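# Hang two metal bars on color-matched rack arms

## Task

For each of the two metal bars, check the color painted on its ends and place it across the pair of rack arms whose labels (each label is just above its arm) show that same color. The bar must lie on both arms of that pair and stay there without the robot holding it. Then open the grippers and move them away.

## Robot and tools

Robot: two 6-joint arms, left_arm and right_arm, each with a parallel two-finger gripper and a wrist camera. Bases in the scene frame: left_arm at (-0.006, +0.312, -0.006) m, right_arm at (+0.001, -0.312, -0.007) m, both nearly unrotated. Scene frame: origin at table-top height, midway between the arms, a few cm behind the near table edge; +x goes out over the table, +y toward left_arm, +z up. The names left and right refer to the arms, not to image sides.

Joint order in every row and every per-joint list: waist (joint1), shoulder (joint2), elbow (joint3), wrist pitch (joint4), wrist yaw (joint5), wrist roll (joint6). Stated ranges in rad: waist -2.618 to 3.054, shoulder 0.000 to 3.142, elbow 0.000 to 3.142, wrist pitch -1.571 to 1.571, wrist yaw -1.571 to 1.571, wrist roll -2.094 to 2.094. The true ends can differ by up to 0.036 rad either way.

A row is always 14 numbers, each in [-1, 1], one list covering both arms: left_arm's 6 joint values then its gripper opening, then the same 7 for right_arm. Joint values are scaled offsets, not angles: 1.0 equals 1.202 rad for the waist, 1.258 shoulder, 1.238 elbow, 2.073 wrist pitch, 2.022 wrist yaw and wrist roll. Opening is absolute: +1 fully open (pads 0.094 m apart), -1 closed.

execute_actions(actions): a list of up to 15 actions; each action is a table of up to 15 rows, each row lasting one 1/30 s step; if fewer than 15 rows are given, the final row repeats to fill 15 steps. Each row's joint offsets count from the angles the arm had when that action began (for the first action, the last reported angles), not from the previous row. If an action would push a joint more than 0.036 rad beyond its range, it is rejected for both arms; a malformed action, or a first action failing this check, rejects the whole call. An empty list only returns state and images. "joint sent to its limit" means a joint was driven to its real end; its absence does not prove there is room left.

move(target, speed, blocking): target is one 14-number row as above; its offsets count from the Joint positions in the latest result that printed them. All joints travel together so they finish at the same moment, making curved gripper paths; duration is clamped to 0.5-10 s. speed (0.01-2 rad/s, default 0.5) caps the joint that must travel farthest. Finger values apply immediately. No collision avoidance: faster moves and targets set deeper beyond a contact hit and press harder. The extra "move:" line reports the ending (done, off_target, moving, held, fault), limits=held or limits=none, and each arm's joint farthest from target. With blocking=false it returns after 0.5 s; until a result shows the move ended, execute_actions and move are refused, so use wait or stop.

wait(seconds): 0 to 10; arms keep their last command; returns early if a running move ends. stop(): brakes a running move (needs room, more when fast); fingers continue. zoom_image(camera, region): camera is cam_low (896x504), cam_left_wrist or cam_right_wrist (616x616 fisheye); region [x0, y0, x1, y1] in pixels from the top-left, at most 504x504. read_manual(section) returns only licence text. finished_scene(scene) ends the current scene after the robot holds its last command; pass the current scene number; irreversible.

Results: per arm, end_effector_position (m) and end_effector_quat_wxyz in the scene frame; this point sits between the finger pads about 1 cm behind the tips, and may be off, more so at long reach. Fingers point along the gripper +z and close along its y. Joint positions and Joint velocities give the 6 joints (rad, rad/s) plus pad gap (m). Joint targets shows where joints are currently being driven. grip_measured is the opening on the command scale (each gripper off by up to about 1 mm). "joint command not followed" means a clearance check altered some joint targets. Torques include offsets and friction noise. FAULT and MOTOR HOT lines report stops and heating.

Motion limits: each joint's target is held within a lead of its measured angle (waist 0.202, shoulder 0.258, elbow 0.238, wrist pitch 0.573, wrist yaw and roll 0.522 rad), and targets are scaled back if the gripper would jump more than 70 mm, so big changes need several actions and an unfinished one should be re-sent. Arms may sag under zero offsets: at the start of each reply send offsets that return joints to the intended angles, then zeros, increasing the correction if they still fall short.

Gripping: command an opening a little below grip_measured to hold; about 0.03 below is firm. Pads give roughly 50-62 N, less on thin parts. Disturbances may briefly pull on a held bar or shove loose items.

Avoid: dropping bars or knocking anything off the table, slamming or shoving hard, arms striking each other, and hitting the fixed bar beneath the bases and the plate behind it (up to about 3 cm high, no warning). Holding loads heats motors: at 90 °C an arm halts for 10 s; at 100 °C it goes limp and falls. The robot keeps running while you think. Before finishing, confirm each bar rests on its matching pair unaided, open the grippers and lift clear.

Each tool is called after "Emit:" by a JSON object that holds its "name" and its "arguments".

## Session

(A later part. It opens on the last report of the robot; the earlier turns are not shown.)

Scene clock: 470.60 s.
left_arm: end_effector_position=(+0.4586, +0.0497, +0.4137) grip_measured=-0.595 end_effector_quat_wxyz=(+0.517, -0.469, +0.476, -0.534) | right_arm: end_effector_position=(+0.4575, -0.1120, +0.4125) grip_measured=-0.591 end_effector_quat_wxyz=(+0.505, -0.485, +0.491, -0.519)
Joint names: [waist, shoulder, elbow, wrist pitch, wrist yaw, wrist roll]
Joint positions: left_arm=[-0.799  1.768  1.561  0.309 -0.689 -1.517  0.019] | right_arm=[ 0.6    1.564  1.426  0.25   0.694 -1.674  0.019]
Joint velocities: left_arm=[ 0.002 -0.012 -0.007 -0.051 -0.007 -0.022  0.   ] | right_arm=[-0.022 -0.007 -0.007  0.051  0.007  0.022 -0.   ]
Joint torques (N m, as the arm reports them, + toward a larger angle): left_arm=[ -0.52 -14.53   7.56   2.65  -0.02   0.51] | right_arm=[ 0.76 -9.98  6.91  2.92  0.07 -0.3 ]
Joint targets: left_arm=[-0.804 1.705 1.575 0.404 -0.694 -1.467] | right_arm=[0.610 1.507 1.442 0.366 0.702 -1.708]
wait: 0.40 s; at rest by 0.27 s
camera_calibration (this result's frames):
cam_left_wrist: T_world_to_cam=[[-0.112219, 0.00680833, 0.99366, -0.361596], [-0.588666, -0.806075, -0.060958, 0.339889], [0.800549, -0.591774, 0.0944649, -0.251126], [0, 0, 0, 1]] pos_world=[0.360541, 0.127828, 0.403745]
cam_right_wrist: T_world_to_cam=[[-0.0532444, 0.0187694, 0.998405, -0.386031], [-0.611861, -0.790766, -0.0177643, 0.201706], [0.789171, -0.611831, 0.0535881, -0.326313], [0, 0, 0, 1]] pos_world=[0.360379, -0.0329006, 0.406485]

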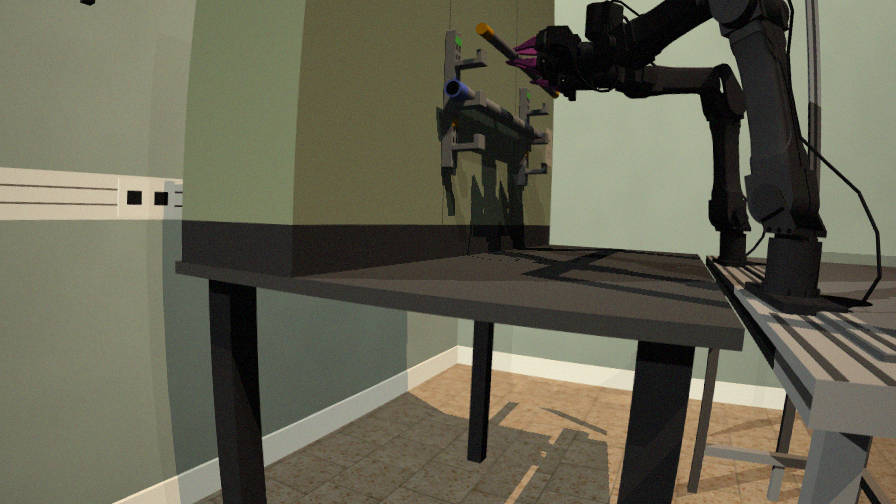

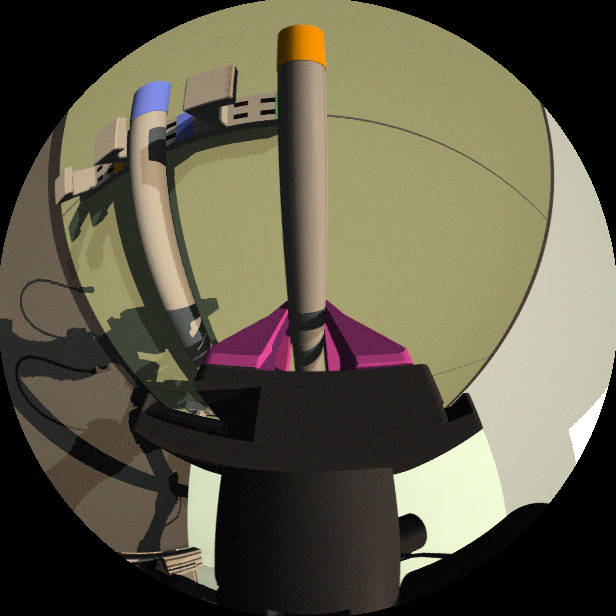

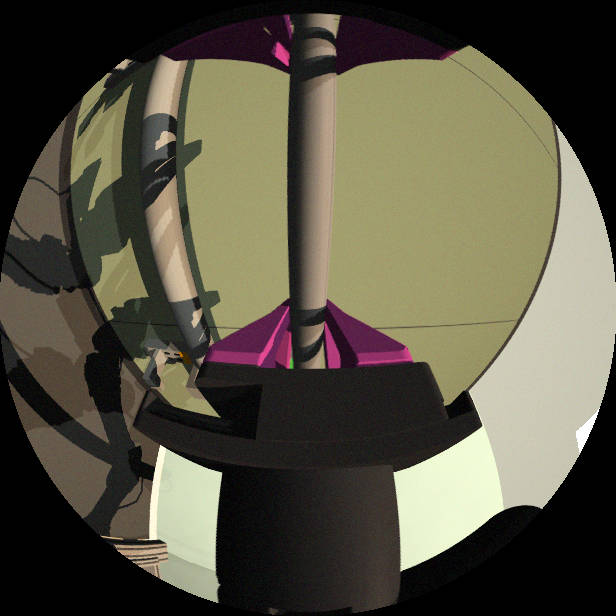

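Emit:
{"name": "execute_actions", "arguments": {"actions": [[[-0.007,-0.058,0.010,0.046,-0.005,0.026,-0.65,0.011,-0.056,0.010,0.056,0.007,-0.018,-0.65],[-0.010,-0.062,0.005,0.046,-0.007,0.026,-0.65,0.015,-0.060,0.005,0.056,0.009,-0.018,-0.65],[-0.013,-0.066,0.000,0.046,-0.009,0.026,-0.65,0.018,-0.064,0.000,0.056,0.011,-0.018,-0.65],[-0.017,-0.071,-0.005,0.046,-0.011,0.026,-0.65,0.022,-0.069,-0.005,0.056,0.013,-0.019,-0.65],[-0.020,-0.075,-0.010,0.046,-0.013,0.026,-0.65,0.025,-0.073,-0.010,0.056,0.015,-0.019,-0.65],[-0.023,-0.080,-0.015,0.046,-0.015,0.027,-0.65,0.029,-0.078,-0.015,0.056,0.017,-0.019,-0.65],[-0.026,-0.084,-0.020,0.046,-0.017,0.027,-0.65,0.032,-0.082,-0.020,0.056,0.019,-0.019,-0.65],[-0.029,-0.089,-0.025,0.046,-0.018,0.027,-0.65,0.036,-0.087,-0.025,0.056,0.021,-0.020,-0.65],[-0.033,-0.093,-0.030,0.046,-0.020,0.027,-0.65,0.039,-0.091,-0.030,0.056,0.023,-0.020,-0.65],[-0.036,-0.098,-0.035,0.046,-0.022,0.027,-0.65,0.043,-0.096,-0.035,0.056,0.025,-0.020,-0.65],[-0.039,-0.102,-0.040,0.046,-0.024,0.027,-0.65,0.046,-0.100,-0.040,0.056,0.027,-0.020,-0.65],[-0.042,-0.107,-0.045,0.046,-0.026,0.027,-0.65,0.050,-0.105,-0.045,0.056,0.029,-0.020,-0.65],[-0.045,-0.111,-0.050,0.046,-0.027,0.027,-0.65,0.053,-0.109,-0.050,0.056,0.031,-0.020,-0.65],[-0.048,-0.116,-0.055,0.046,-0.029,0.027,-0.65,0.057,-0.114,-0.055,0.056,0.033,-0.020,-0.65],[-0.050,-0.120,-0.060,0.046,-0.030,0.027,-0.65,0.060,-0.118,-0.060,0.056,0.034,-0.020,-0.65]]]}}

Emit:
{"name": "wait", "arguments": {"seconds": 0.4}}

Scene clock: 488.37 s.
left_arm: end_effector_position=(+0.4309, +0.0488, +0.4153) grip_measured=-0.595 end_effector_quat_wxyz=(+0.516, -0.469, +0.478, -0.534) | right_arm: end_effector_position=(+0.4293, -0.1126, +0.4138) grip_measured=-0.591 end_effector_quat_wxyz=(+0.506, -0.485, +0.491, -0.517)
Joint names: [waist, shoulder, elbow, wrist pitch, wrist yaw, wrist roll]
Joint positions: left_arm=[-0.848  1.689  1.482  0.31  -0.733 -1.512  0.019] | right_arm=[ 0.655  1.482  1.348  0.25   0.746 -1.679  0.019]
Joint velocities: left_arm=[-0.09  -0.178 -0.159  0.051 -0.066 -0.051  0.001] | right_arm=[ 0.129 -0.168 -0.183  0.037  0.11   0.066 -0.   ]
Joint torques (N m, as the arm reports them, + toward a larger angle): left_arm=[ -0.35 -13.63   7.57   2.59   0.02   0.56] | right_arm=[ 0.88 -9.25  6.88  2.88 -0.01 -0.36]
Joint targets: left_arm=[-0.859 1.617 1.487 0.404 -0.750 -1.462] | right_arm=[0.673 1.416 1.352 0.366 0.763 -1.715]
camera_calibration (this result's frames):
cam_left_wrist: T_world_to_cam=[[-0.108962, 0.00571203, 0.99403, -0.367772], [-0.592106, -0.803602, -0.0602867, 0.32406], [0.79846, -0.59514, 0.0909441, -0.227141], [0, 0, 0, 1]] pos_world=[0.333168, 0.127336, 0.40577]
cam_right_wrist: T_world_to_cam=[[-0.0528127, 0.0156723, 0.998481, -0.389378], [-0.610782, -0.791549, -0.0198818, 0.184321], [0.790035, -0.610905, 0.0513762, -0.303793], [0, 0, 0, 1]] pos_world=[0.332023, -0.0335871, 0.408059]

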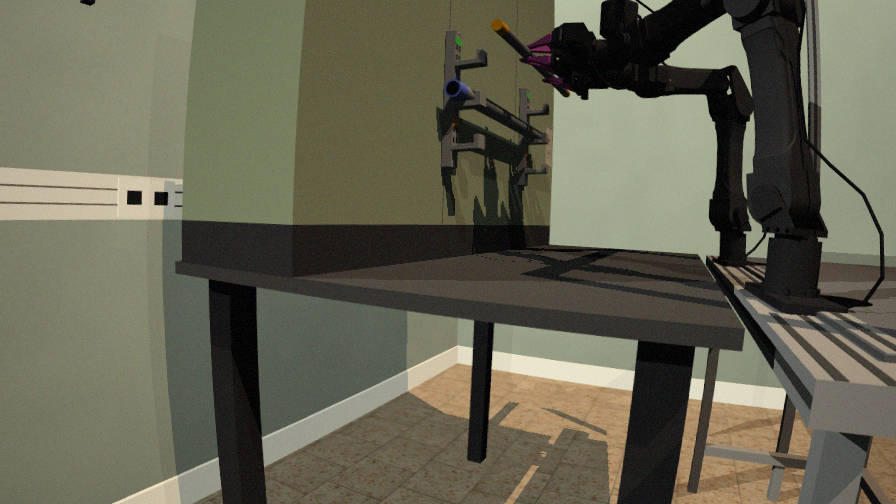

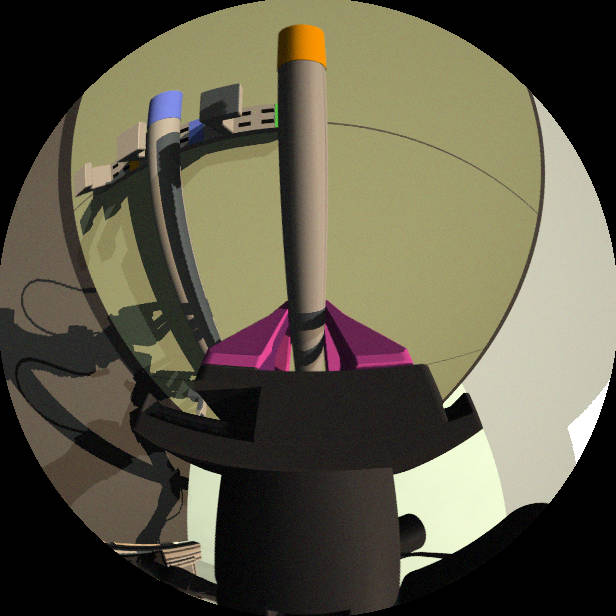

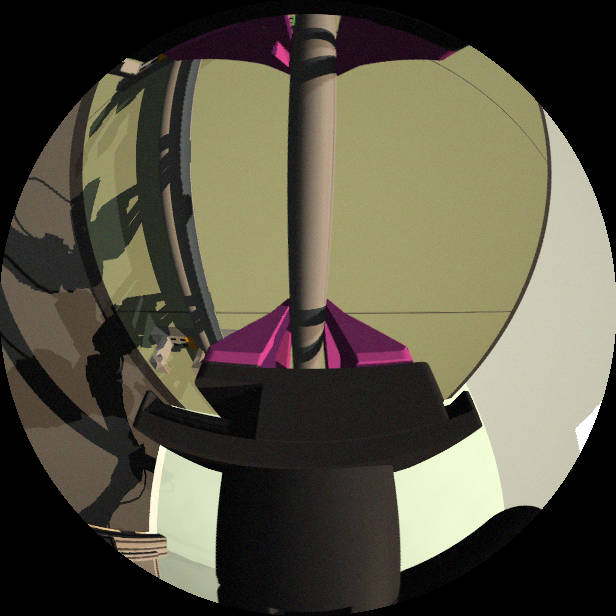

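Scene clock: 488.77 s.
left_arm: end_effector_position=(+0.4267, +0.0488, +0.4163) grip_measured=-0.595 end_effector_quat_wxyz=(+0.516, -0.469, +0.478, -0.534) | right_arm: end_effector_position=(+0.4250, -0.1127, +0.4146) grip_measured=-0.591 end_effector_quat_wxyz=(+0.506, -0.484, +0.491, -0.518)
Joint names: [waist, shoulder, elbow, wrist pitch, wrist yaw, wrist roll]
Joint positions: left_arm=[-0.856  1.678  1.472  0.31  -0.742 -1.51   0.019] | right_arm=[ 0.664  1.47   1.339  0.25   0.756 -1.681  0.019]
Joint velocities: left_arm=[-0.022 -0.007 -0.002 -0.037  0.007 -0.037 -0.   ] | right_arm=[-0.007 -0.007 -0.007 -0.066 -0.066 -0.007  0.   ]
Joint torques (N m, as the arm reports them, + toward a larger angle): left_arm=[ -0.32 -13.53   7.71   2.62  -0.04   0.53] | right_arm=[ 0.74 -9.07  6.75  2.88  0.05 -0.31]
Joint targets: left_arm=[-0.859 1.617 1.487 0.404 -0.750 -1.463] | right_arm=[0.673 1.416 1.352 0.366 0.763 -1.715]
wait: 0.40 s; at rest by 0.27 s
camera_calibration (this result's frames):
cam_left_wrist: T_world_to_cam=[[-0.109794, 0.00533754, 0.99394, -0.368807], [-0.591638, -0.80389, -0.0610374, 0.321744], [0.798692, -0.594755, 0.09142, -0.224104], [0, 0, 0, 1]] pos_world=[0.328853, 0.127328, 0.406698]
cam_right_wrist: T_world_to_cam=[[-0.053654, 0.0152526, 0.998443, -0.390032], [-0.611475, -0.790991, -0.0207757, 0.182385], [0.789443, -0.611638, 0.0517664, -0.300561], [0, 0, 0, 1]] pos_world=[0.327873, -0.0336201, 0.408773]

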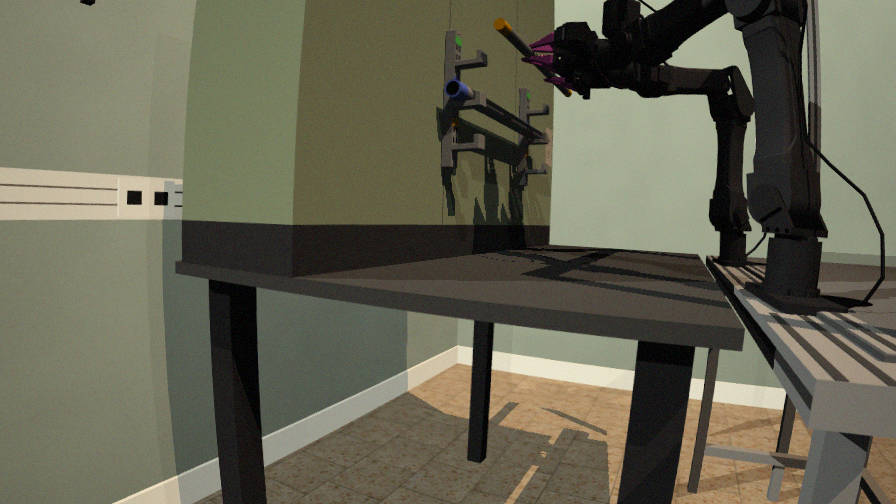

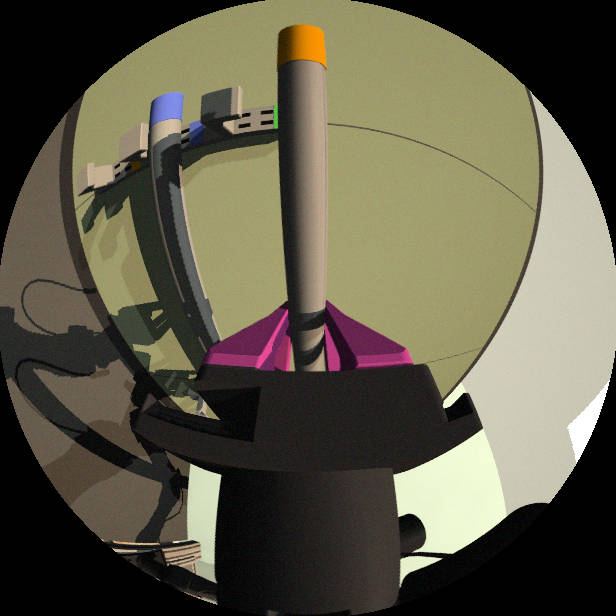

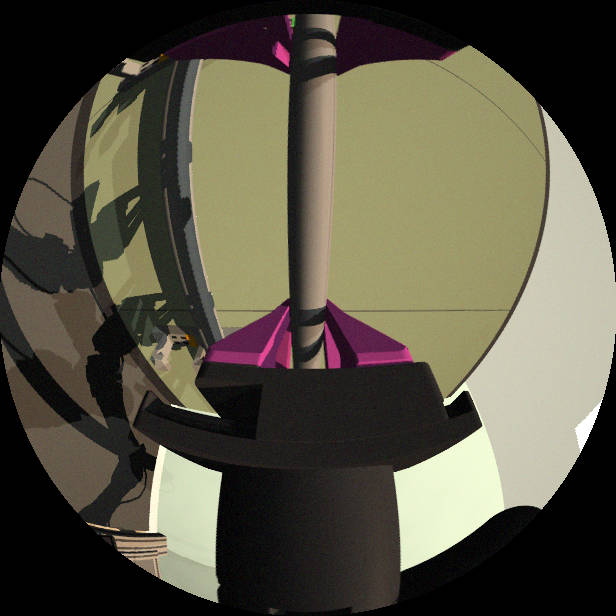

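Emit:
{"name": "execute_actions", "arguments": {"actions": []}}

Scene clock: 515.37 s.
left_arm: end_effector_position=(+0.4267, +0.0488, +0.4163) grip_measured=-0.595 end_effector_quat_wxyz=(+0.516, -0.469, +0.478, -0.534) | right_arm: end_effector_position=(+0.4250, -0.1127, +0.4146) grip_measured=-0.591 end_effector_quat_wxyz=(+0.506, -0.484, +0.491, -0.518)
Joint names: [waist, shoulder, elbow, wrist pitch, wrist yaw, wrist roll]
Joint positions: left_arm=[-0.856  1.678  1.472  0.31  -0.742 -1.51   0.019] | right_arm=[ 0.664  1.47   1.339  0.25   0.756 -1.681  0.019]
Joint velocities: left_arm=[ 0.012 -0.012  0.007  0.037 -0.007 -0.022 -0.   ] | right_arm=[-0.012  0.007  0.007  0.037  0.051  0.11  -0.   ]
Joint torques (N m, as the arm reports them, + toward a larger angle): left_arm=[ -0.27 -13.47   7.66   2.63  -0.04   0.53] | right_arm=[ 0.73 -9.06  6.77  2.89  0.05 -0.32]
Joint targets: left_arm=[-0.859 1.617 1.487 0.404 -0.750 -1.463] | right_arm=[0.673 1.416 1.352 0.366 0.763 -1.715]
camera_calibration (this result's frames):
cam_left_wrist: T_world_to_cam=[[-0.109794, 0.00533754, 0.99394, -0.368807], [-0.591638, -0.80389, -0.0610374, 0.321744], [0.798692, -0.594755, 0.09142, -0.224104], [0, 0, 0, 1]] pos_world=[0.328853, 0.127328, 0.406698]
cam_right_wrist: T_world_to_cam=[[-0.053654, 0.0152526, 0.998443, -0.390032], [-0.611475, -0.790991, -0.0207757, 0.182385], [0.789443, -0.611638, 0.0517664, -0.300561], [0, 0, 0, 1]] pos_world=[0.327873, -0.0336201, 0.408773]

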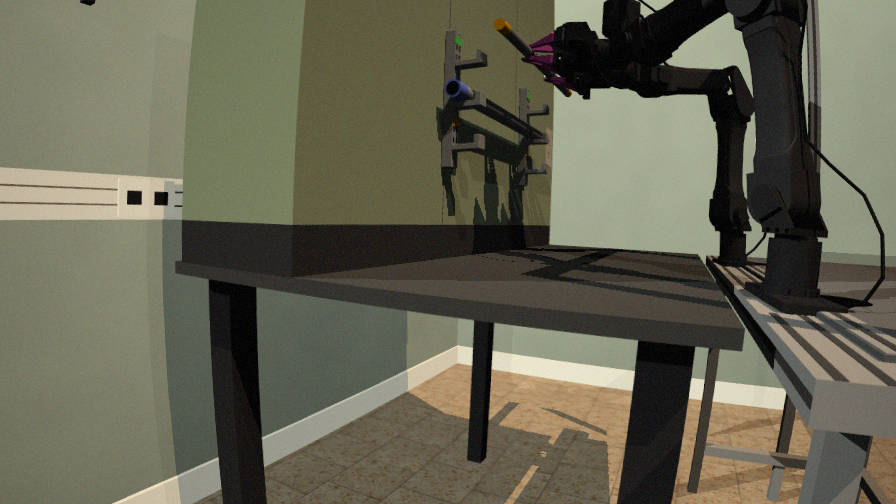

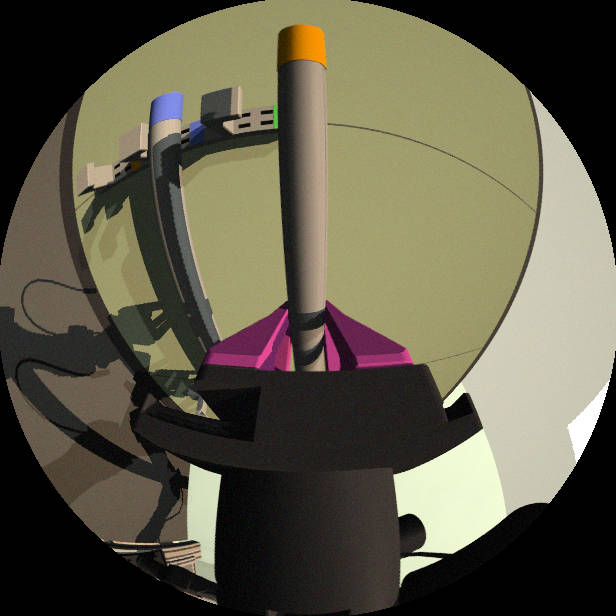

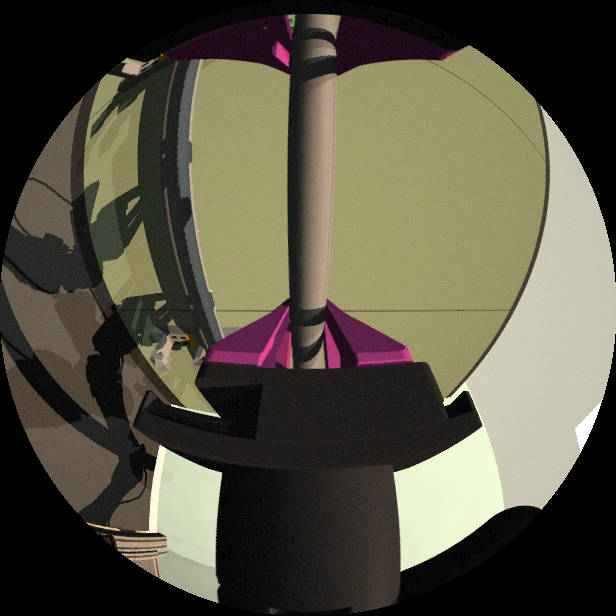

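Emit:
{"name": "execute_actions", "arguments": {"actions": [[[0,-0.035,-0.01,0.07,-0.003,0.024,-0.65,0.005,-0.035,-0.01,0.08,0.003,-0.018,-0.65],[0,-0.033,-0.02,0.08,-0.003,0.024,-0.65,0.005,-0.033,-0.02,0.09,0.003,-0.018,-0.65],[0,-0.03,-0.03,0.09,-0.003,0.024,-0.65,0.005,-0.03,-0.03,0.10,0.003,-0.018,-0.65],[0,-0.028,-0.038,0.10,-0.003,0.024,-0.65,0.005,-0.028,-0.04,0.11,0.003,-0.018,-0.65],[0,-0.025,-0.045,0.11,-0.003,0.024,-0.65,0.005,-0.025,-0.048,0.118,0.003,-0.018,-0.65]],[[0,-0.028,0.0,0.08,-0.003,0.024,-0.65,0.005,-0.028,0.0,0.088,0.003,-0.018,-0.65],[0,-0.028,-0.012,0.088,-0.003,0.024,-0.65,0.005,-0.028,-0.012,0.096,0.003,-0.018,-0.65],[0,-0.027,-0.024,0.096,-0.003,0.024,-0.65,0.005,-0.027,-0.024,0.104,0.003,-0.018,-0.65],[0,-0.026,-0.035,0.103,-0.003,0.024,-0.65,0.005,-0.026,-0.036,0.111,0.003,-0.018,-0.65],[0,-0.025,-0.045,0.11,-0.003,0.024,-0.65,0.005,-0.025,-0.048,0.118,0.003,-0.018,-0.65]]]}}

Emit:
{"name": "wait", "arguments": {"seconds": 0.3}}

Scene clock: 542.23 s.
left_arm: end_effector_position=(+0.4267, +0.0489, +0.3835) grip_measured=-0.595 end_effector_quat_wxyz=(+0.523, -0.460, +0.467, -0.545) | right_arm: end_effector_position=(+0.4240, -0.1120, +0.3816) grip_measured=-0.591 end_effector_quat_wxyz=(+0.513, -0.472, +0.487, -0.527)
Joint names: [waist, shoulder, elbow, wrist pitch, wrist yaw, wrist roll]
Joint positions: left_arm=[-0.856  1.686  1.313  0.527 -0.738 -1.483  0.019] | right_arm=[ 0.665  1.474  1.175  0.465  0.764 -1.707  0.019]
Joint velocities: left_arm=[-0.012 -0.012  0.007  0.081  0.007 -0.007  0.001] | right_arm=[-0.027 -0.007 -0.022  0.051 -0.081  0.007 -0.   ]
Joint torques (N m, as the arm reports them, + toward a larger angle): left_arm=[  0.01 -11.71   8.27   2.8   -0.05   0.43] | right_arm=[ 0.4  -7.92  7.33  2.99  0.   -0.16]
Joint targets: left_arm=[-0.856 1.650 1.337 0.648 -0.748 -1.450] | right_arm=[0.670 1.438 1.197 0.602 0.767 -1.730]
camera_calibration (this result's frames):
cam_left_wrist: T_world_to_cam=[[-0.145587, 0.012555, 0.989266, -0.319548], [-0.590661, -0.803263, -0.0767313, 0.32543], [0.793678, -0.595492, 0.124361, -0.23154], [0, 0, 0, 1]] pos_world=[0.329465, 0.127538, 0.369883]
cam_right_wrist: T_world_to_cam=[[-0.0867276, 0.0100525, 0.996181, -0.342905], [-0.618104, -0.784755, -0.0458932, 0.194698], [0.781297, -0.619724, 0.0742734, -0.303737], [0, 0, 0, 1]] pos_world=[0.327913, -0.0319963, 0.373091]

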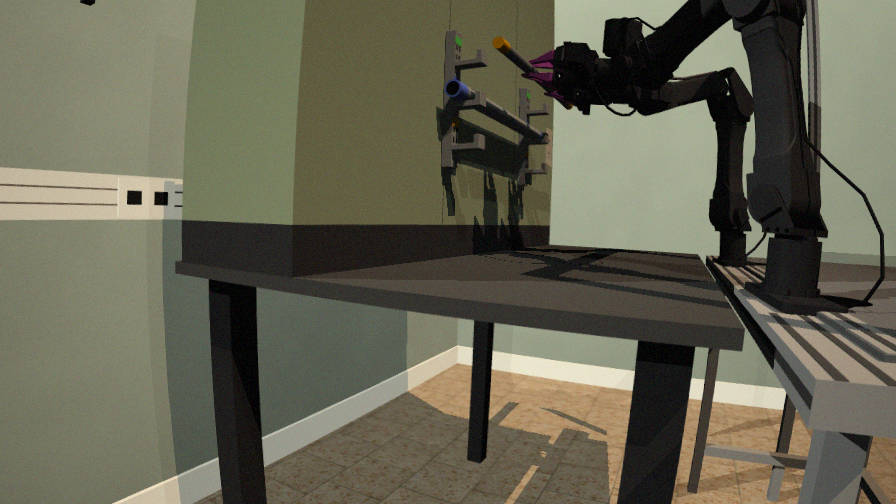

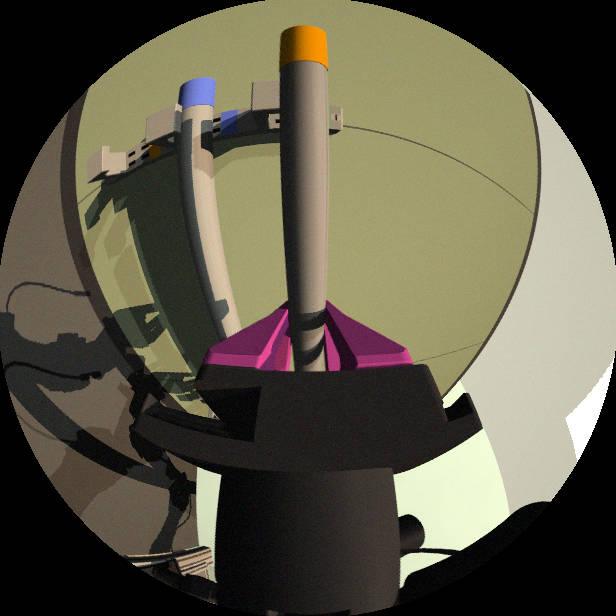

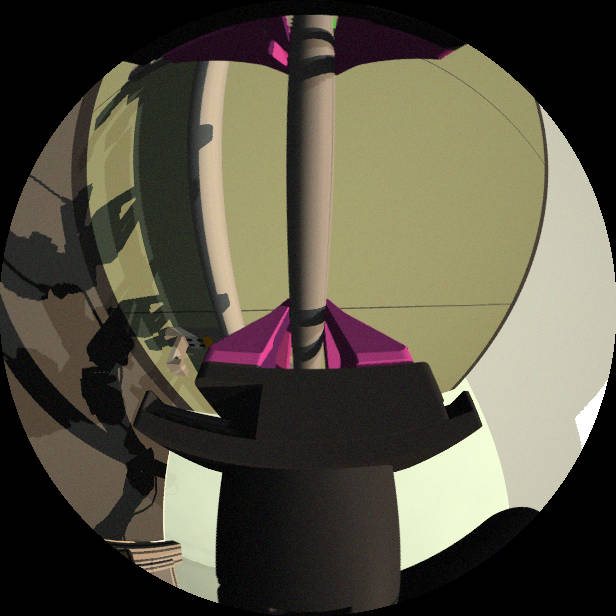

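Scene clock: 542.53 s.
left_arm: end_effector_position=(+0.4266, +0.0489, +0.3841) grip_measured=-0.595 end_effector_quat_wxyz=(+0.523, -0.460, +0.466, -0.546) | right_arm: end_effector_position=(+0.4240, -0.1121, +0.3822) grip_measured=-0.591 end_effector_quat_wxyz=(+0.513, -0.471, +0.486, -0.527)
Joint names: [waist, shoulder, elbow, wrist pitch, wrist yaw, wrist roll]
Joint positions: left_arm=[-0.856  1.686  1.313  0.53  -0.737 -1.483  0.019] | right_arm=[ 0.665  1.474  1.175  0.468  0.763 -1.71   0.019]
Joint velocities: left_arm=[ 0.007 -0.007 -0.007 -0.037 -0.051  0.037  0.001] | right_arm=[-0.002 -0.007 -0.017 -0.051 -0.051 -0.007 -0.   ]
Joint torques (N m, as the arm reports them, + toward a larger angle): left_arm=[  0.01 -11.55   8.32   2.85  -0.06   0.36] | right_arm=[ 0.39 -7.93  7.33  3.    0.   -0.17]
Joint targets: left_arm=[-0.856 1.650 1.337 0.648 -0.748 -1.450] | right_arm=[0.670 1.438 1.197 0.602 0.767 -1.730]
wait: 0.30 s; at rest by 0.23 s
camera_calibration (this result's frames):
cam_left_wrist: T_world_to_cam=[[-0.147537, 0.0136444, 0.988962, -0.319197], [-0.590768, -0.803154, -0.0770523, 0.325581], [0.793238, -0.595615, 0.126556, -0.232202], [0, 0, 0, 1]] pos_world=[0.329441, 0.127544, 0.370147]
cam_right_wrist: T_world_to_cam=[[-0.0889267, 0.0110572, 0.995977, -0.342393], [-0.618008, -0.784797, -0.0464667, 0.194856], [0.781126, -0.619654, 0.0766228, -0.30457], [0, 0, 0, 1]] pos_world=[0.327883, -0.03202, 0.373407]

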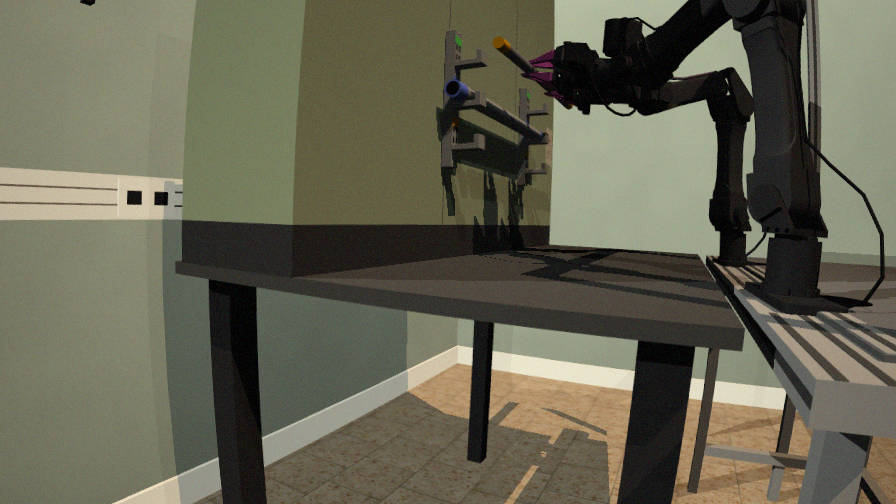

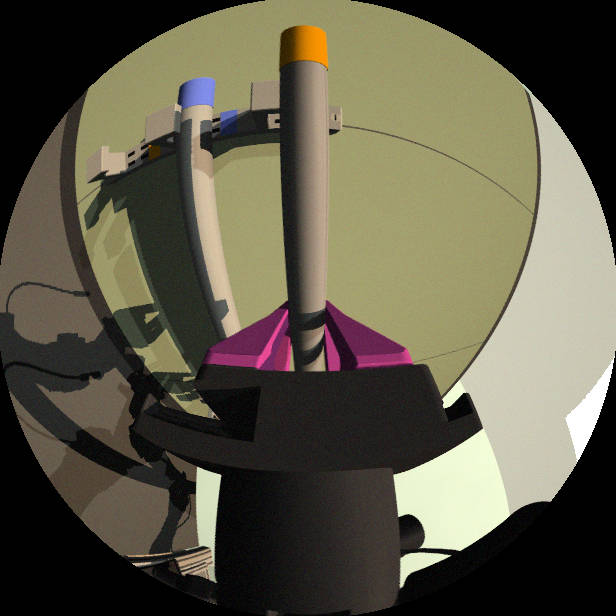

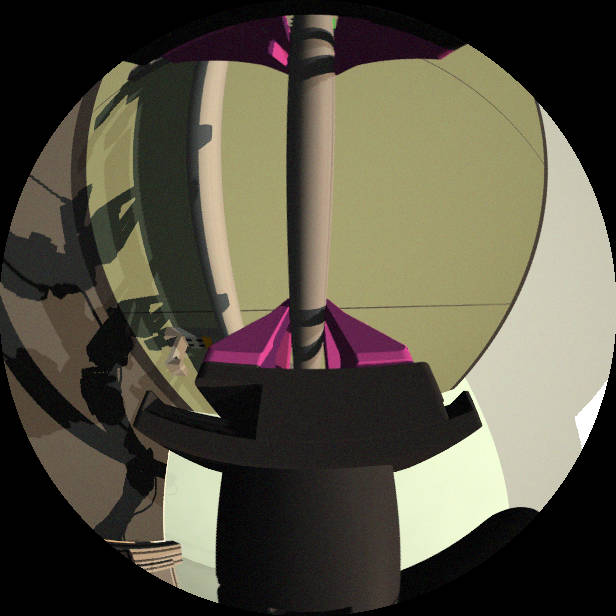

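Emit:
{"name": "execute_actions", "arguments": {"actions": [[[0,-0.026,0.003,0.068,-0.004,0.015,-0.65,0.004,-0.026,0.001,0.076,0.002,-0.009,-0.65],[0,-0.023,-0.013,0.078,-0.004,0.015,-0.65,0.004,-0.023,-0.016,0.087,0.002,-0.009,-0.65],[0,-0.02,-0.029,0.088,-0.004,0.015,-0.65,0.004,-0.02,-0.034,0.098,0.002,-0.009,-0.65],[0,-0.017,-0.044,0.097,-0.004,0.015,-0.65,0.004,-0.017,-0.051,0.108,0.002,-0.009,-0.65]],[[0,-0.023,0.003,0.07,-0.004,0.015,-0.65,0.004,-0.023,0.001,0.078,0.002,-0.009,-0.65],[0,-0.017,-0.013,0.081,-0.004,0.015,-0.65,0.004,-0.017,-0.016,0.09,0.002,-0.009,-0.65],[0,-0.011,-0.029,0.093,-0.004,0.015,-0.65,0.004,-0.011,-0.034,0.103,0.002,-0.009,-0.65],[0,-0.005,-0.044,0.104,-0.004,0.015,-0.65,0.004,-0.005,-0.051,0.115,0.002,-0.009,-0.65]],[[0,-0.02,0.003,0.071,-0.004,0.015,-0.65,0.004,-0.02,0.001,0.08,0.002,-0.009,-0.65],[0,-0.011,-0.013,0.085,-0.004,0.015,-0.65,0.004,-0.01,-0.016,0.094,0.002,-0.009,-0.65],[0,-0.002,-0.029,0.098,-0.004,0.015,-0.65,0.004,0,-0.034,0.109,0.002,-0.009,-0.65],[0,0.007,-0.044,0.111,-0.004,0.015,-0.65,0.004,0.009,-0.051,0.123,0.002,-0.009,-0.65]],[[0,-0.018,0.003,0.072,-0.004,0.015,-0.65,0.004,-0.018,0.001,0.081,0.002,-0.009,-0.65],[0,-0.007,-0.013,0.087,-0.004,0.015,-0.65,0.004,-0.006,-0.016,0.097,0.002,-0.009,-0.65],[0,0.004,-0.029,0.102,-0.004,0.015,-0.65,0.004,0.006,-0.034,0.113,0.002,-0.009,-0.65],[0,0.015,-0.044,0.116,-0.004,0.015,-0.65,0.004,0.017,-0.051,0.128,0.002,-0.009,-0.65]]]}}

Emit:
{"name": "wait", "arguments": {"seconds": 0.3}}

Scene clock: 565.03 s.
left_arm: end_effector_position=(+0.4269, +0.0472, +0.2595) grip_measured=-0.595 end_effector_quat_wxyz=(+0.515, -0.465, +0.477, -0.540) | right_arm: end_effector_position=(+0.4219, -0.1100, +0.2571) grip_measured=-0.591 end_effector_quat_wxyz=(+0.500, -0.474, +0.501, -0.524)
Joint names: [waist, shoulder, elbow, wrist pitch, wrist yaw, wrist roll]
Joint positions: left_arm=[-0.864  1.837  0.997  0.955 -0.74  -1.506  0.019] | right_arm=[ 0.668  1.626  0.837  0.914  0.794 -1.678  0.019]
Joint velocities: left_arm=[-0.002  0.002  0.007  0.11   0.007 -0.007  0.   ] | right_arm=[-0.002  0.002 -0.007  0.095  0.066 -0.125  0.   ]
Joint torques (N m, as the arm reports them, + toward a larger angle): left_arm=[  0.09 -12.35   7.61   2.69  -0.08   0.35] | right_arm=[ 0.41 -8.67  6.52  2.9   0.01 -0.17]
Joint targets: left_arm=[-0.862 1.797 1.020 1.071 -0.754 -1.467] | right_arm=[0.673 1.587 0.857 1.050 0.797 -1.706]
MOTOR HOT: a motor of the right arm reached 75 °C. Now the hottest motor of the right arm, the wrist pitch, reports 76 °C. The controller's stop level is 90 °C. To cool a motor, set the load down, stop pushing, or move to a pose that needs little force.
camera_calibration (this result's frames):
cam_left_wrist: T_world_to_cam=[[-0.117862, 0.00953828, 0.992984, -0.209499], [-0.598873, -0.798329, -0.0634147, 0.314512], [0.792124, -0.602145, 0.099805, -0.209957], [0, 0, 0, 1]] pos_world=[0.329973, 0.126658, 0.248928]
cam_right_wrist: T_world_to_cam=[[-0.0539064, 0.00849999, 0.99851, -0.233653], [-0.637285, -0.770125, -0.0278492, 0.1943], [0.768741, -0.637837, 0.0469316, -0.281192], [0, 0, 0, 1]] pos_world=[0.327392, -0.0277333, 0.251913]

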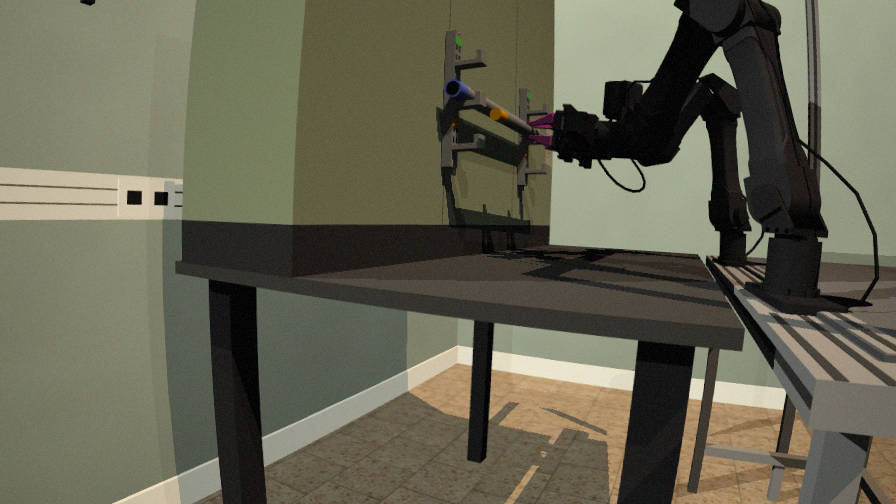

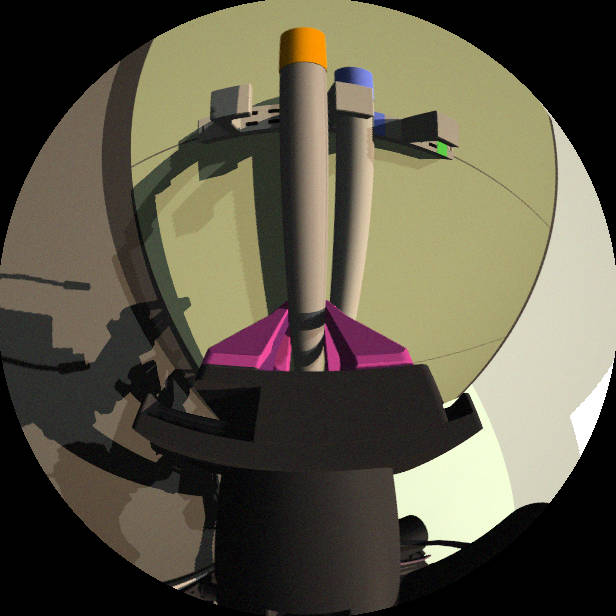

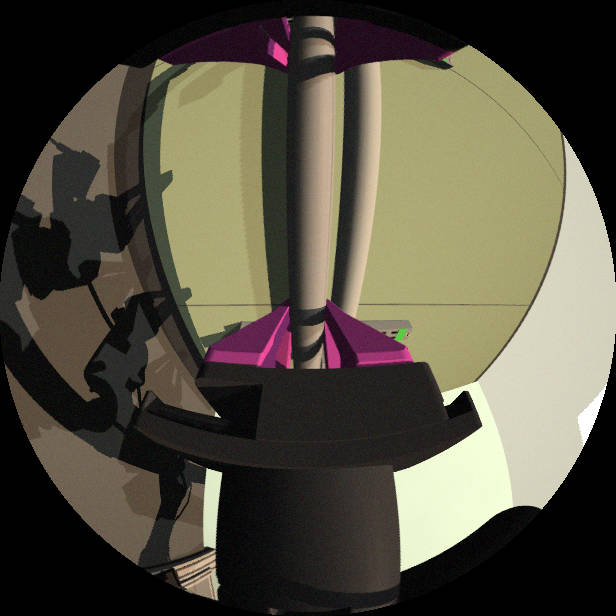

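Scene clock: 565.33 s.
left_arm: end_effector_position=(+0.4268, +0.0472, +0.2604) grip_measured=-0.595 end_effector_quat_wxyz=(+0.515, -0.465, +0.476, -0.541) | right_arm: end_effector_position=(+0.4218, -0.1101, +0.2582) grip_measured=-0.591 end_effector_quat_wxyz=(+0.500, -0.473, +0.500, -0.525)
Joint names: [waist, shoulder, elbow, wrist pitch, wrist yaw, wrist roll]
Joint positions: left_arm=[-0.864  1.837  0.997  0.959 -0.739 -1.505  0.019] | right_arm=[ 0.668  1.626  0.837  0.92   0.794 -1.684  0.019]
Joint velocities: left_arm=[-0.017  0.012 -0.002  0.095 -0.051  0.007  0.001] | right_arm=[-0.032  0.012 -0.017  0.051 -0.037 -0.051  0.001]
Joint torques (N m, as the arm reports them, + toward a larger angle): left_arm=[  0.17 -12.36   7.48   2.86  -0.12   0.42] | right_arm=[ 0.41 -8.7   6.54  2.98  0.01 -0.19]
Joint targets: left_arm=[-0.862 1.797 1.020 1.070 -0.754 -1.467] | right_arm=[0.673 1.587 0.857 1.050 0.797 -1.706]
MOTOR HOT: still on. Now the hottest motor of the right arm, the wrist pitch, reports 76 °C; the controller's stop level is 90 °C.
wait: 0.30 s; no rest
camera_calibration (this result's frames):
cam_left_wrist: T_world_to_cam=[[-0.12088, 0.0117155, 0.992598, -0.209063], [-0.59898, -0.79824, -0.0635234, 0.314578], [0.791587, -0.602225, 0.103509, -0.210697], [0, 0, 0, 1]] pos_world=[0.32994, 0.126671, 0.249308]
cam_right_wrist: T_world_to_cam=[[-0.0578371, 0.01035, 0.998272, -0.232849], [-0.637296, -0.770076, -0.028939, 0.194542], [0.768446, -0.637869, 0.051135, -0.282199], [0, 0, 0, 1]] pos_world=[0.327368, -0.0277839, 0.252506]

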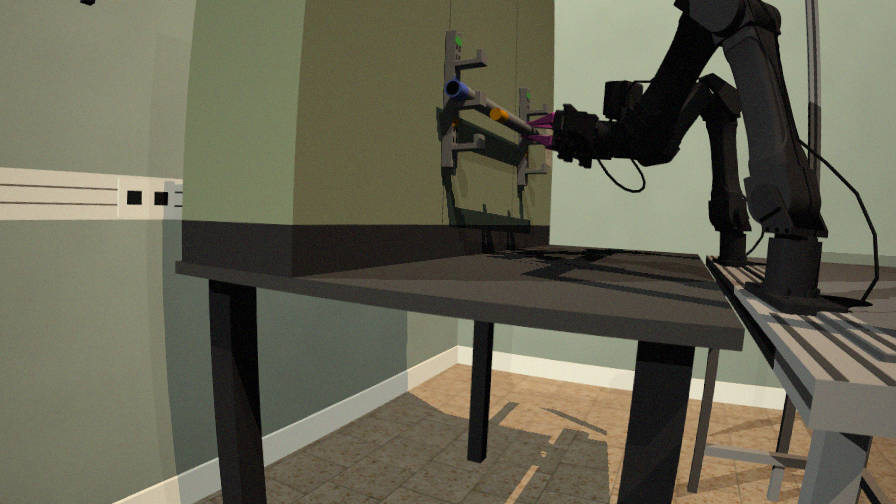

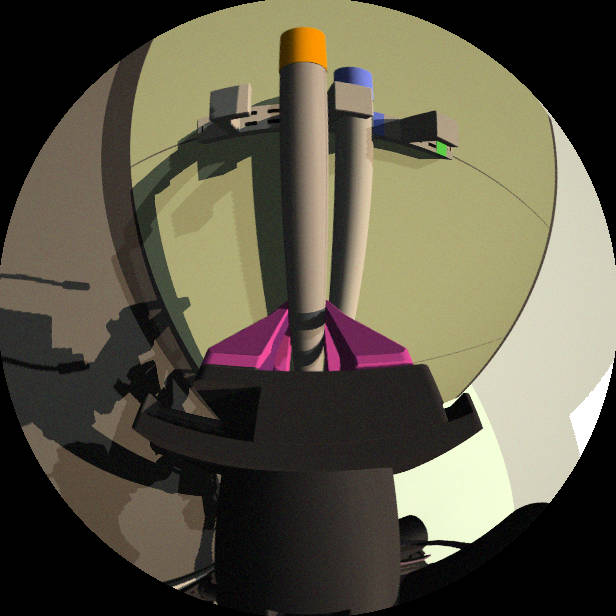

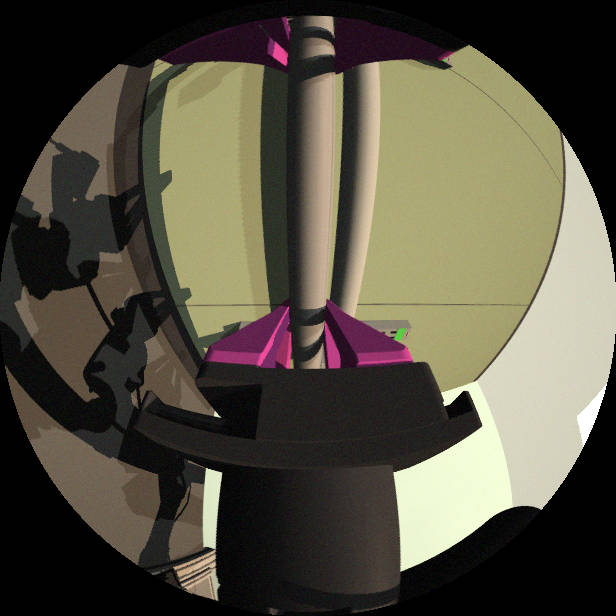

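Emit:
{"name": "execute_actions", "arguments": {"actions": [[[0.008,-0.03,0.05,0.05,0.004,0.018,-0.65,-0.008,-0.03,0.048,0.06,-0.006,-0.01,-0.65],[0.014,-0.022,0.064,0.047,0.008,0.018,-0.65,-0.016,-0.02,0.062,0.057,-0.012,-0.01,-0.65],[0.021,-0.012,0.078,0.044,0.012,0.018,-0.65,-0.024,-0.009,0.076,0.055,-0.017,-0.01,-0.65],[0.028,-0.002,0.093,0.04,0.017,0.018,-0.65,-0.032,0.002,0.09,0.052,-0.023,-0.01,-0.65],[0.035,0.009,0.108,0.037,0.021,0.018,-0.65,-0.04,0.014,0.104,0.05,-0.029,-0.01,-0.65],[0.041,0.019,0.122,0.034,0.025,0.018,-0.65,-0.048,0.025,0.117,0.048,-0.034,-0.01,-0.65]]]}}

Emit:
{"name": "wait", "arguments": {"seconds": 0.3}}

Scene clock: 585.60 s.
left_arm: end_effector_position=(+0.4511, +0.0459, +0.2700) grip_measured=-0.595 end_effector_quat_wxyz=(+0.520, -0.460, +0.471, -0.544) | right_arm: end_effector_position=(+0.4484, -0.1115, +0.2678) grip_measured=-0.591 end_effector_quat_wxyz=(+0.506, -0.467, +0.494, -0.531)
Joint names: [waist, shoulder, elbow, wrist pitch, wrist yaw, wrist roll]
Joint positions: left_arm=[-0.822  1.892  1.093  0.937 -0.7   -1.495  0.019] | right_arm=[ 0.612  1.686  0.925  0.917  0.736 -1.694  0.019]
Joint velocities: left_arm=[ 0.002 -0.017 -0.017  0.007 -0.022 -0.037  0.   ] | right_arm=[-0.002  0.002 -0.012 -0.022 -0.081 -0.037 -0.001]
Joint torques (N m, as the arm reports them, + toward a larger angle): left_arm=[  0.63 -12.41   9.75   2.62   0.14   0.28] | right_arm=[-0.15 -8.57  9.07  2.76 -0.13 -0.11]
Joint targets: left_arm=[-0.815 1.861 1.148 1.030 -0.689 -1.468] | right_arm=[0.610 1.658 0.982 1.019 0.725 -1.704]
MOTOR HOT: still on. Now the hottest motor of the right arm, the wrist pitch, reports 77 °C; the controller's stop level is 90 °C.
camera_calibration (this result's frames):
cam_left_wrist: T_world_to_cam=[[-0.138206, 0.0102977, 0.99035, -0.20714], [-0.595191, -0.800101, -0.0747407, 0.330058], [0.791611, -0.599777, 0.116708, -0.235352], [0, 0, 0, 1]] pos_world=[0.354127, 0.125054, 0.257278]
cam_right_wrist: T_world_to_cam=[[-0.0813687, 0.0101128, 0.996633, -0.229967], [-0.636656, -0.769882, -0.0441669, 0.214442], [0.766843, -0.638106, 0.0690826, -0.308128], [0, 0, 0, 1]] pos_world=[0.3541, -0.0291976, 0.259951]

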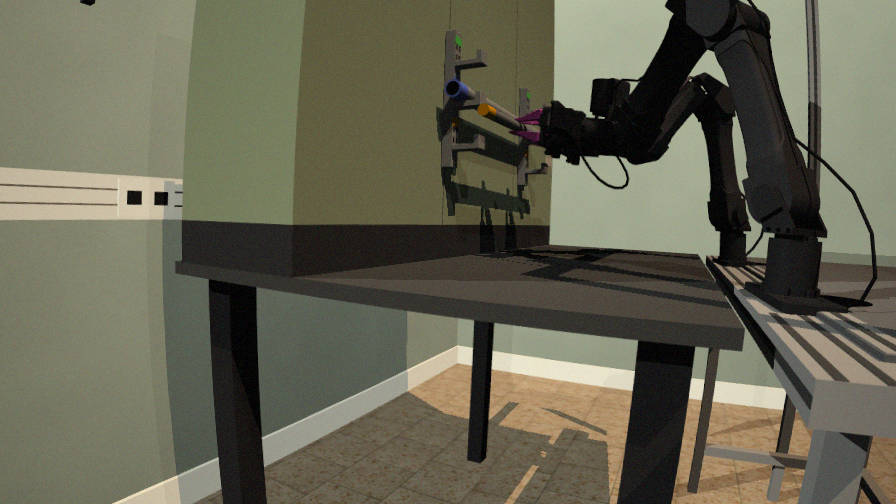

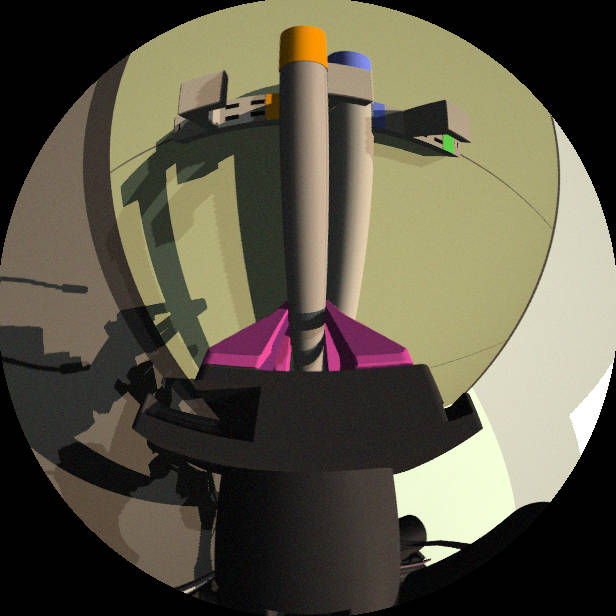

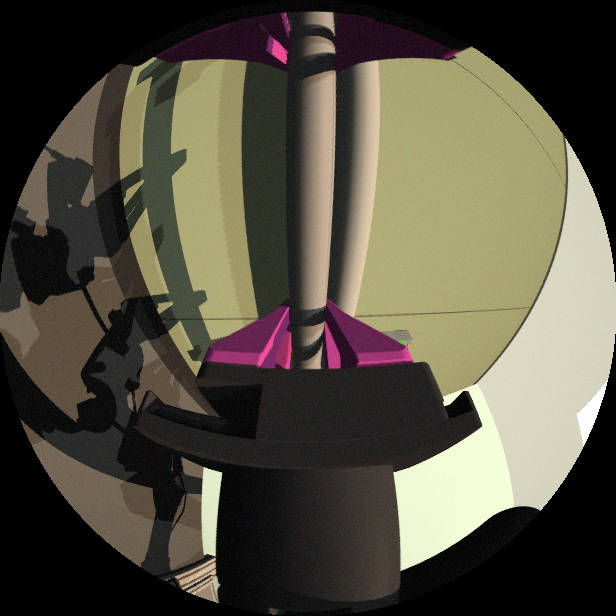

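Scene clock: 585.90 s.
left_arm: end_effector_position=(+0.4511, +0.0459, +0.2700) grip_measured=-0.595 end_effector_quat_wxyz=(+0.520, -0.460, +0.471, -0.544) | right_arm: end_effector_position=(+0.4484, -0.1114, +0.2679) grip_measured=-0.591 end_effector_quat_wxyz=(+0.506, -0.467, +0.494, -0.531)
Joint names: [waist, shoulder, elbow, wrist pitch, wrist yaw, wrist roll]
Joint positions: left_arm=[-0.822  1.892  1.093  0.937 -0.7   -1.495  0.019] | right_arm=[ 0.612  1.686  0.925  0.917  0.735 -1.694  0.019]
Joint velocities: left_arm=[-0.007  0.007 -0.002 -0.007 -0.037 -0.022 -0.001] | right_arm=[ 0.012 -0.002 -0.002 -0.037 -0.022  0.037  0.001]
Joint torques (N m, as the arm reports them, + toward a larger angle): left_arm=[  0.64 -12.29   9.9    2.62   0.12   0.28] | right_arm=[-0.03 -8.6   9.05  2.77 -0.12 -0.1 ]
Joint targets: left_arm=[-0.815 1.861 1.148 1.030 -0.689 -1.468] | right_arm=[0.610 1.658 0.982 1.019 0.725 -1.704]
MOTOR HOT: still on. Now the hottest motor of the right arm, the wrist pitch, reports 77 °C; the controller's stop level is 90 °C.
wait: 0.30 s; at rest by 0.17 s
camera_calibration (this result's frames):
cam_left_wrist: T_world_to_cam=[[-0.138206, 0.0102977, 0.99035, -0.20714], [-0.595191, -0.800101, -0.0747407, 0.330058], [0.791611, -0.599777, 0.116708, -0.235352], [0, 0, 0, 1]] pos_world=[0.354127, 0.125054, 0.257278]
cam_right_wrist: T_world_to_cam=[[-0.0814192, 0.0101132, 0.996629, -0.229953], [-0.636364, -0.770123, -0.0441727, 0.21434], [0.76708, -0.637815, 0.0691385, -0.308177], [0, 0, 0, 1]] pos_world=[0.354072, -0.029166, 0.259952]

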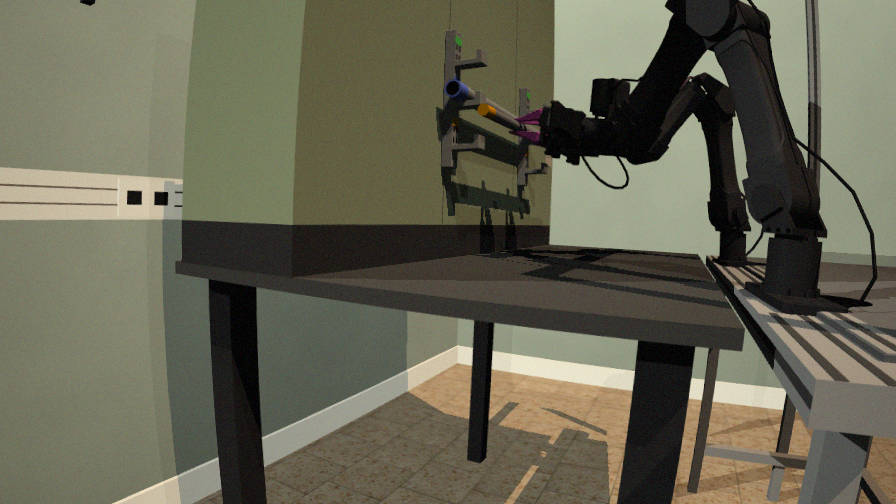

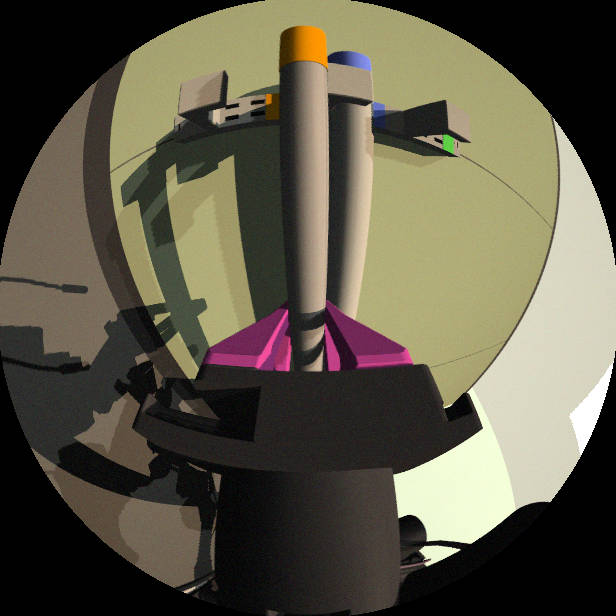

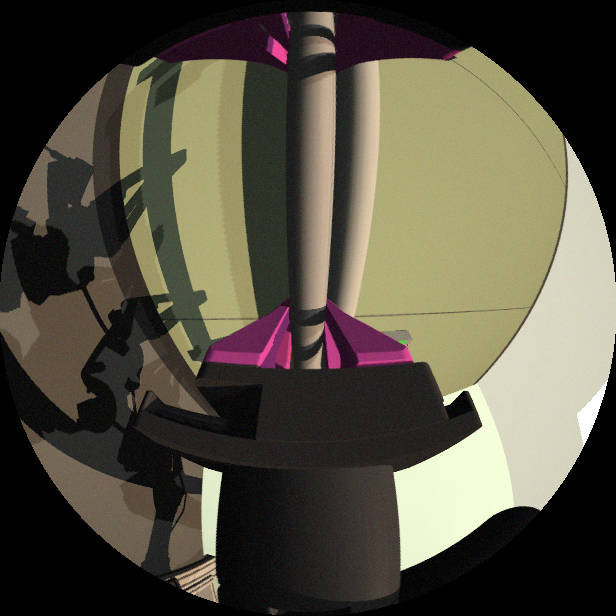

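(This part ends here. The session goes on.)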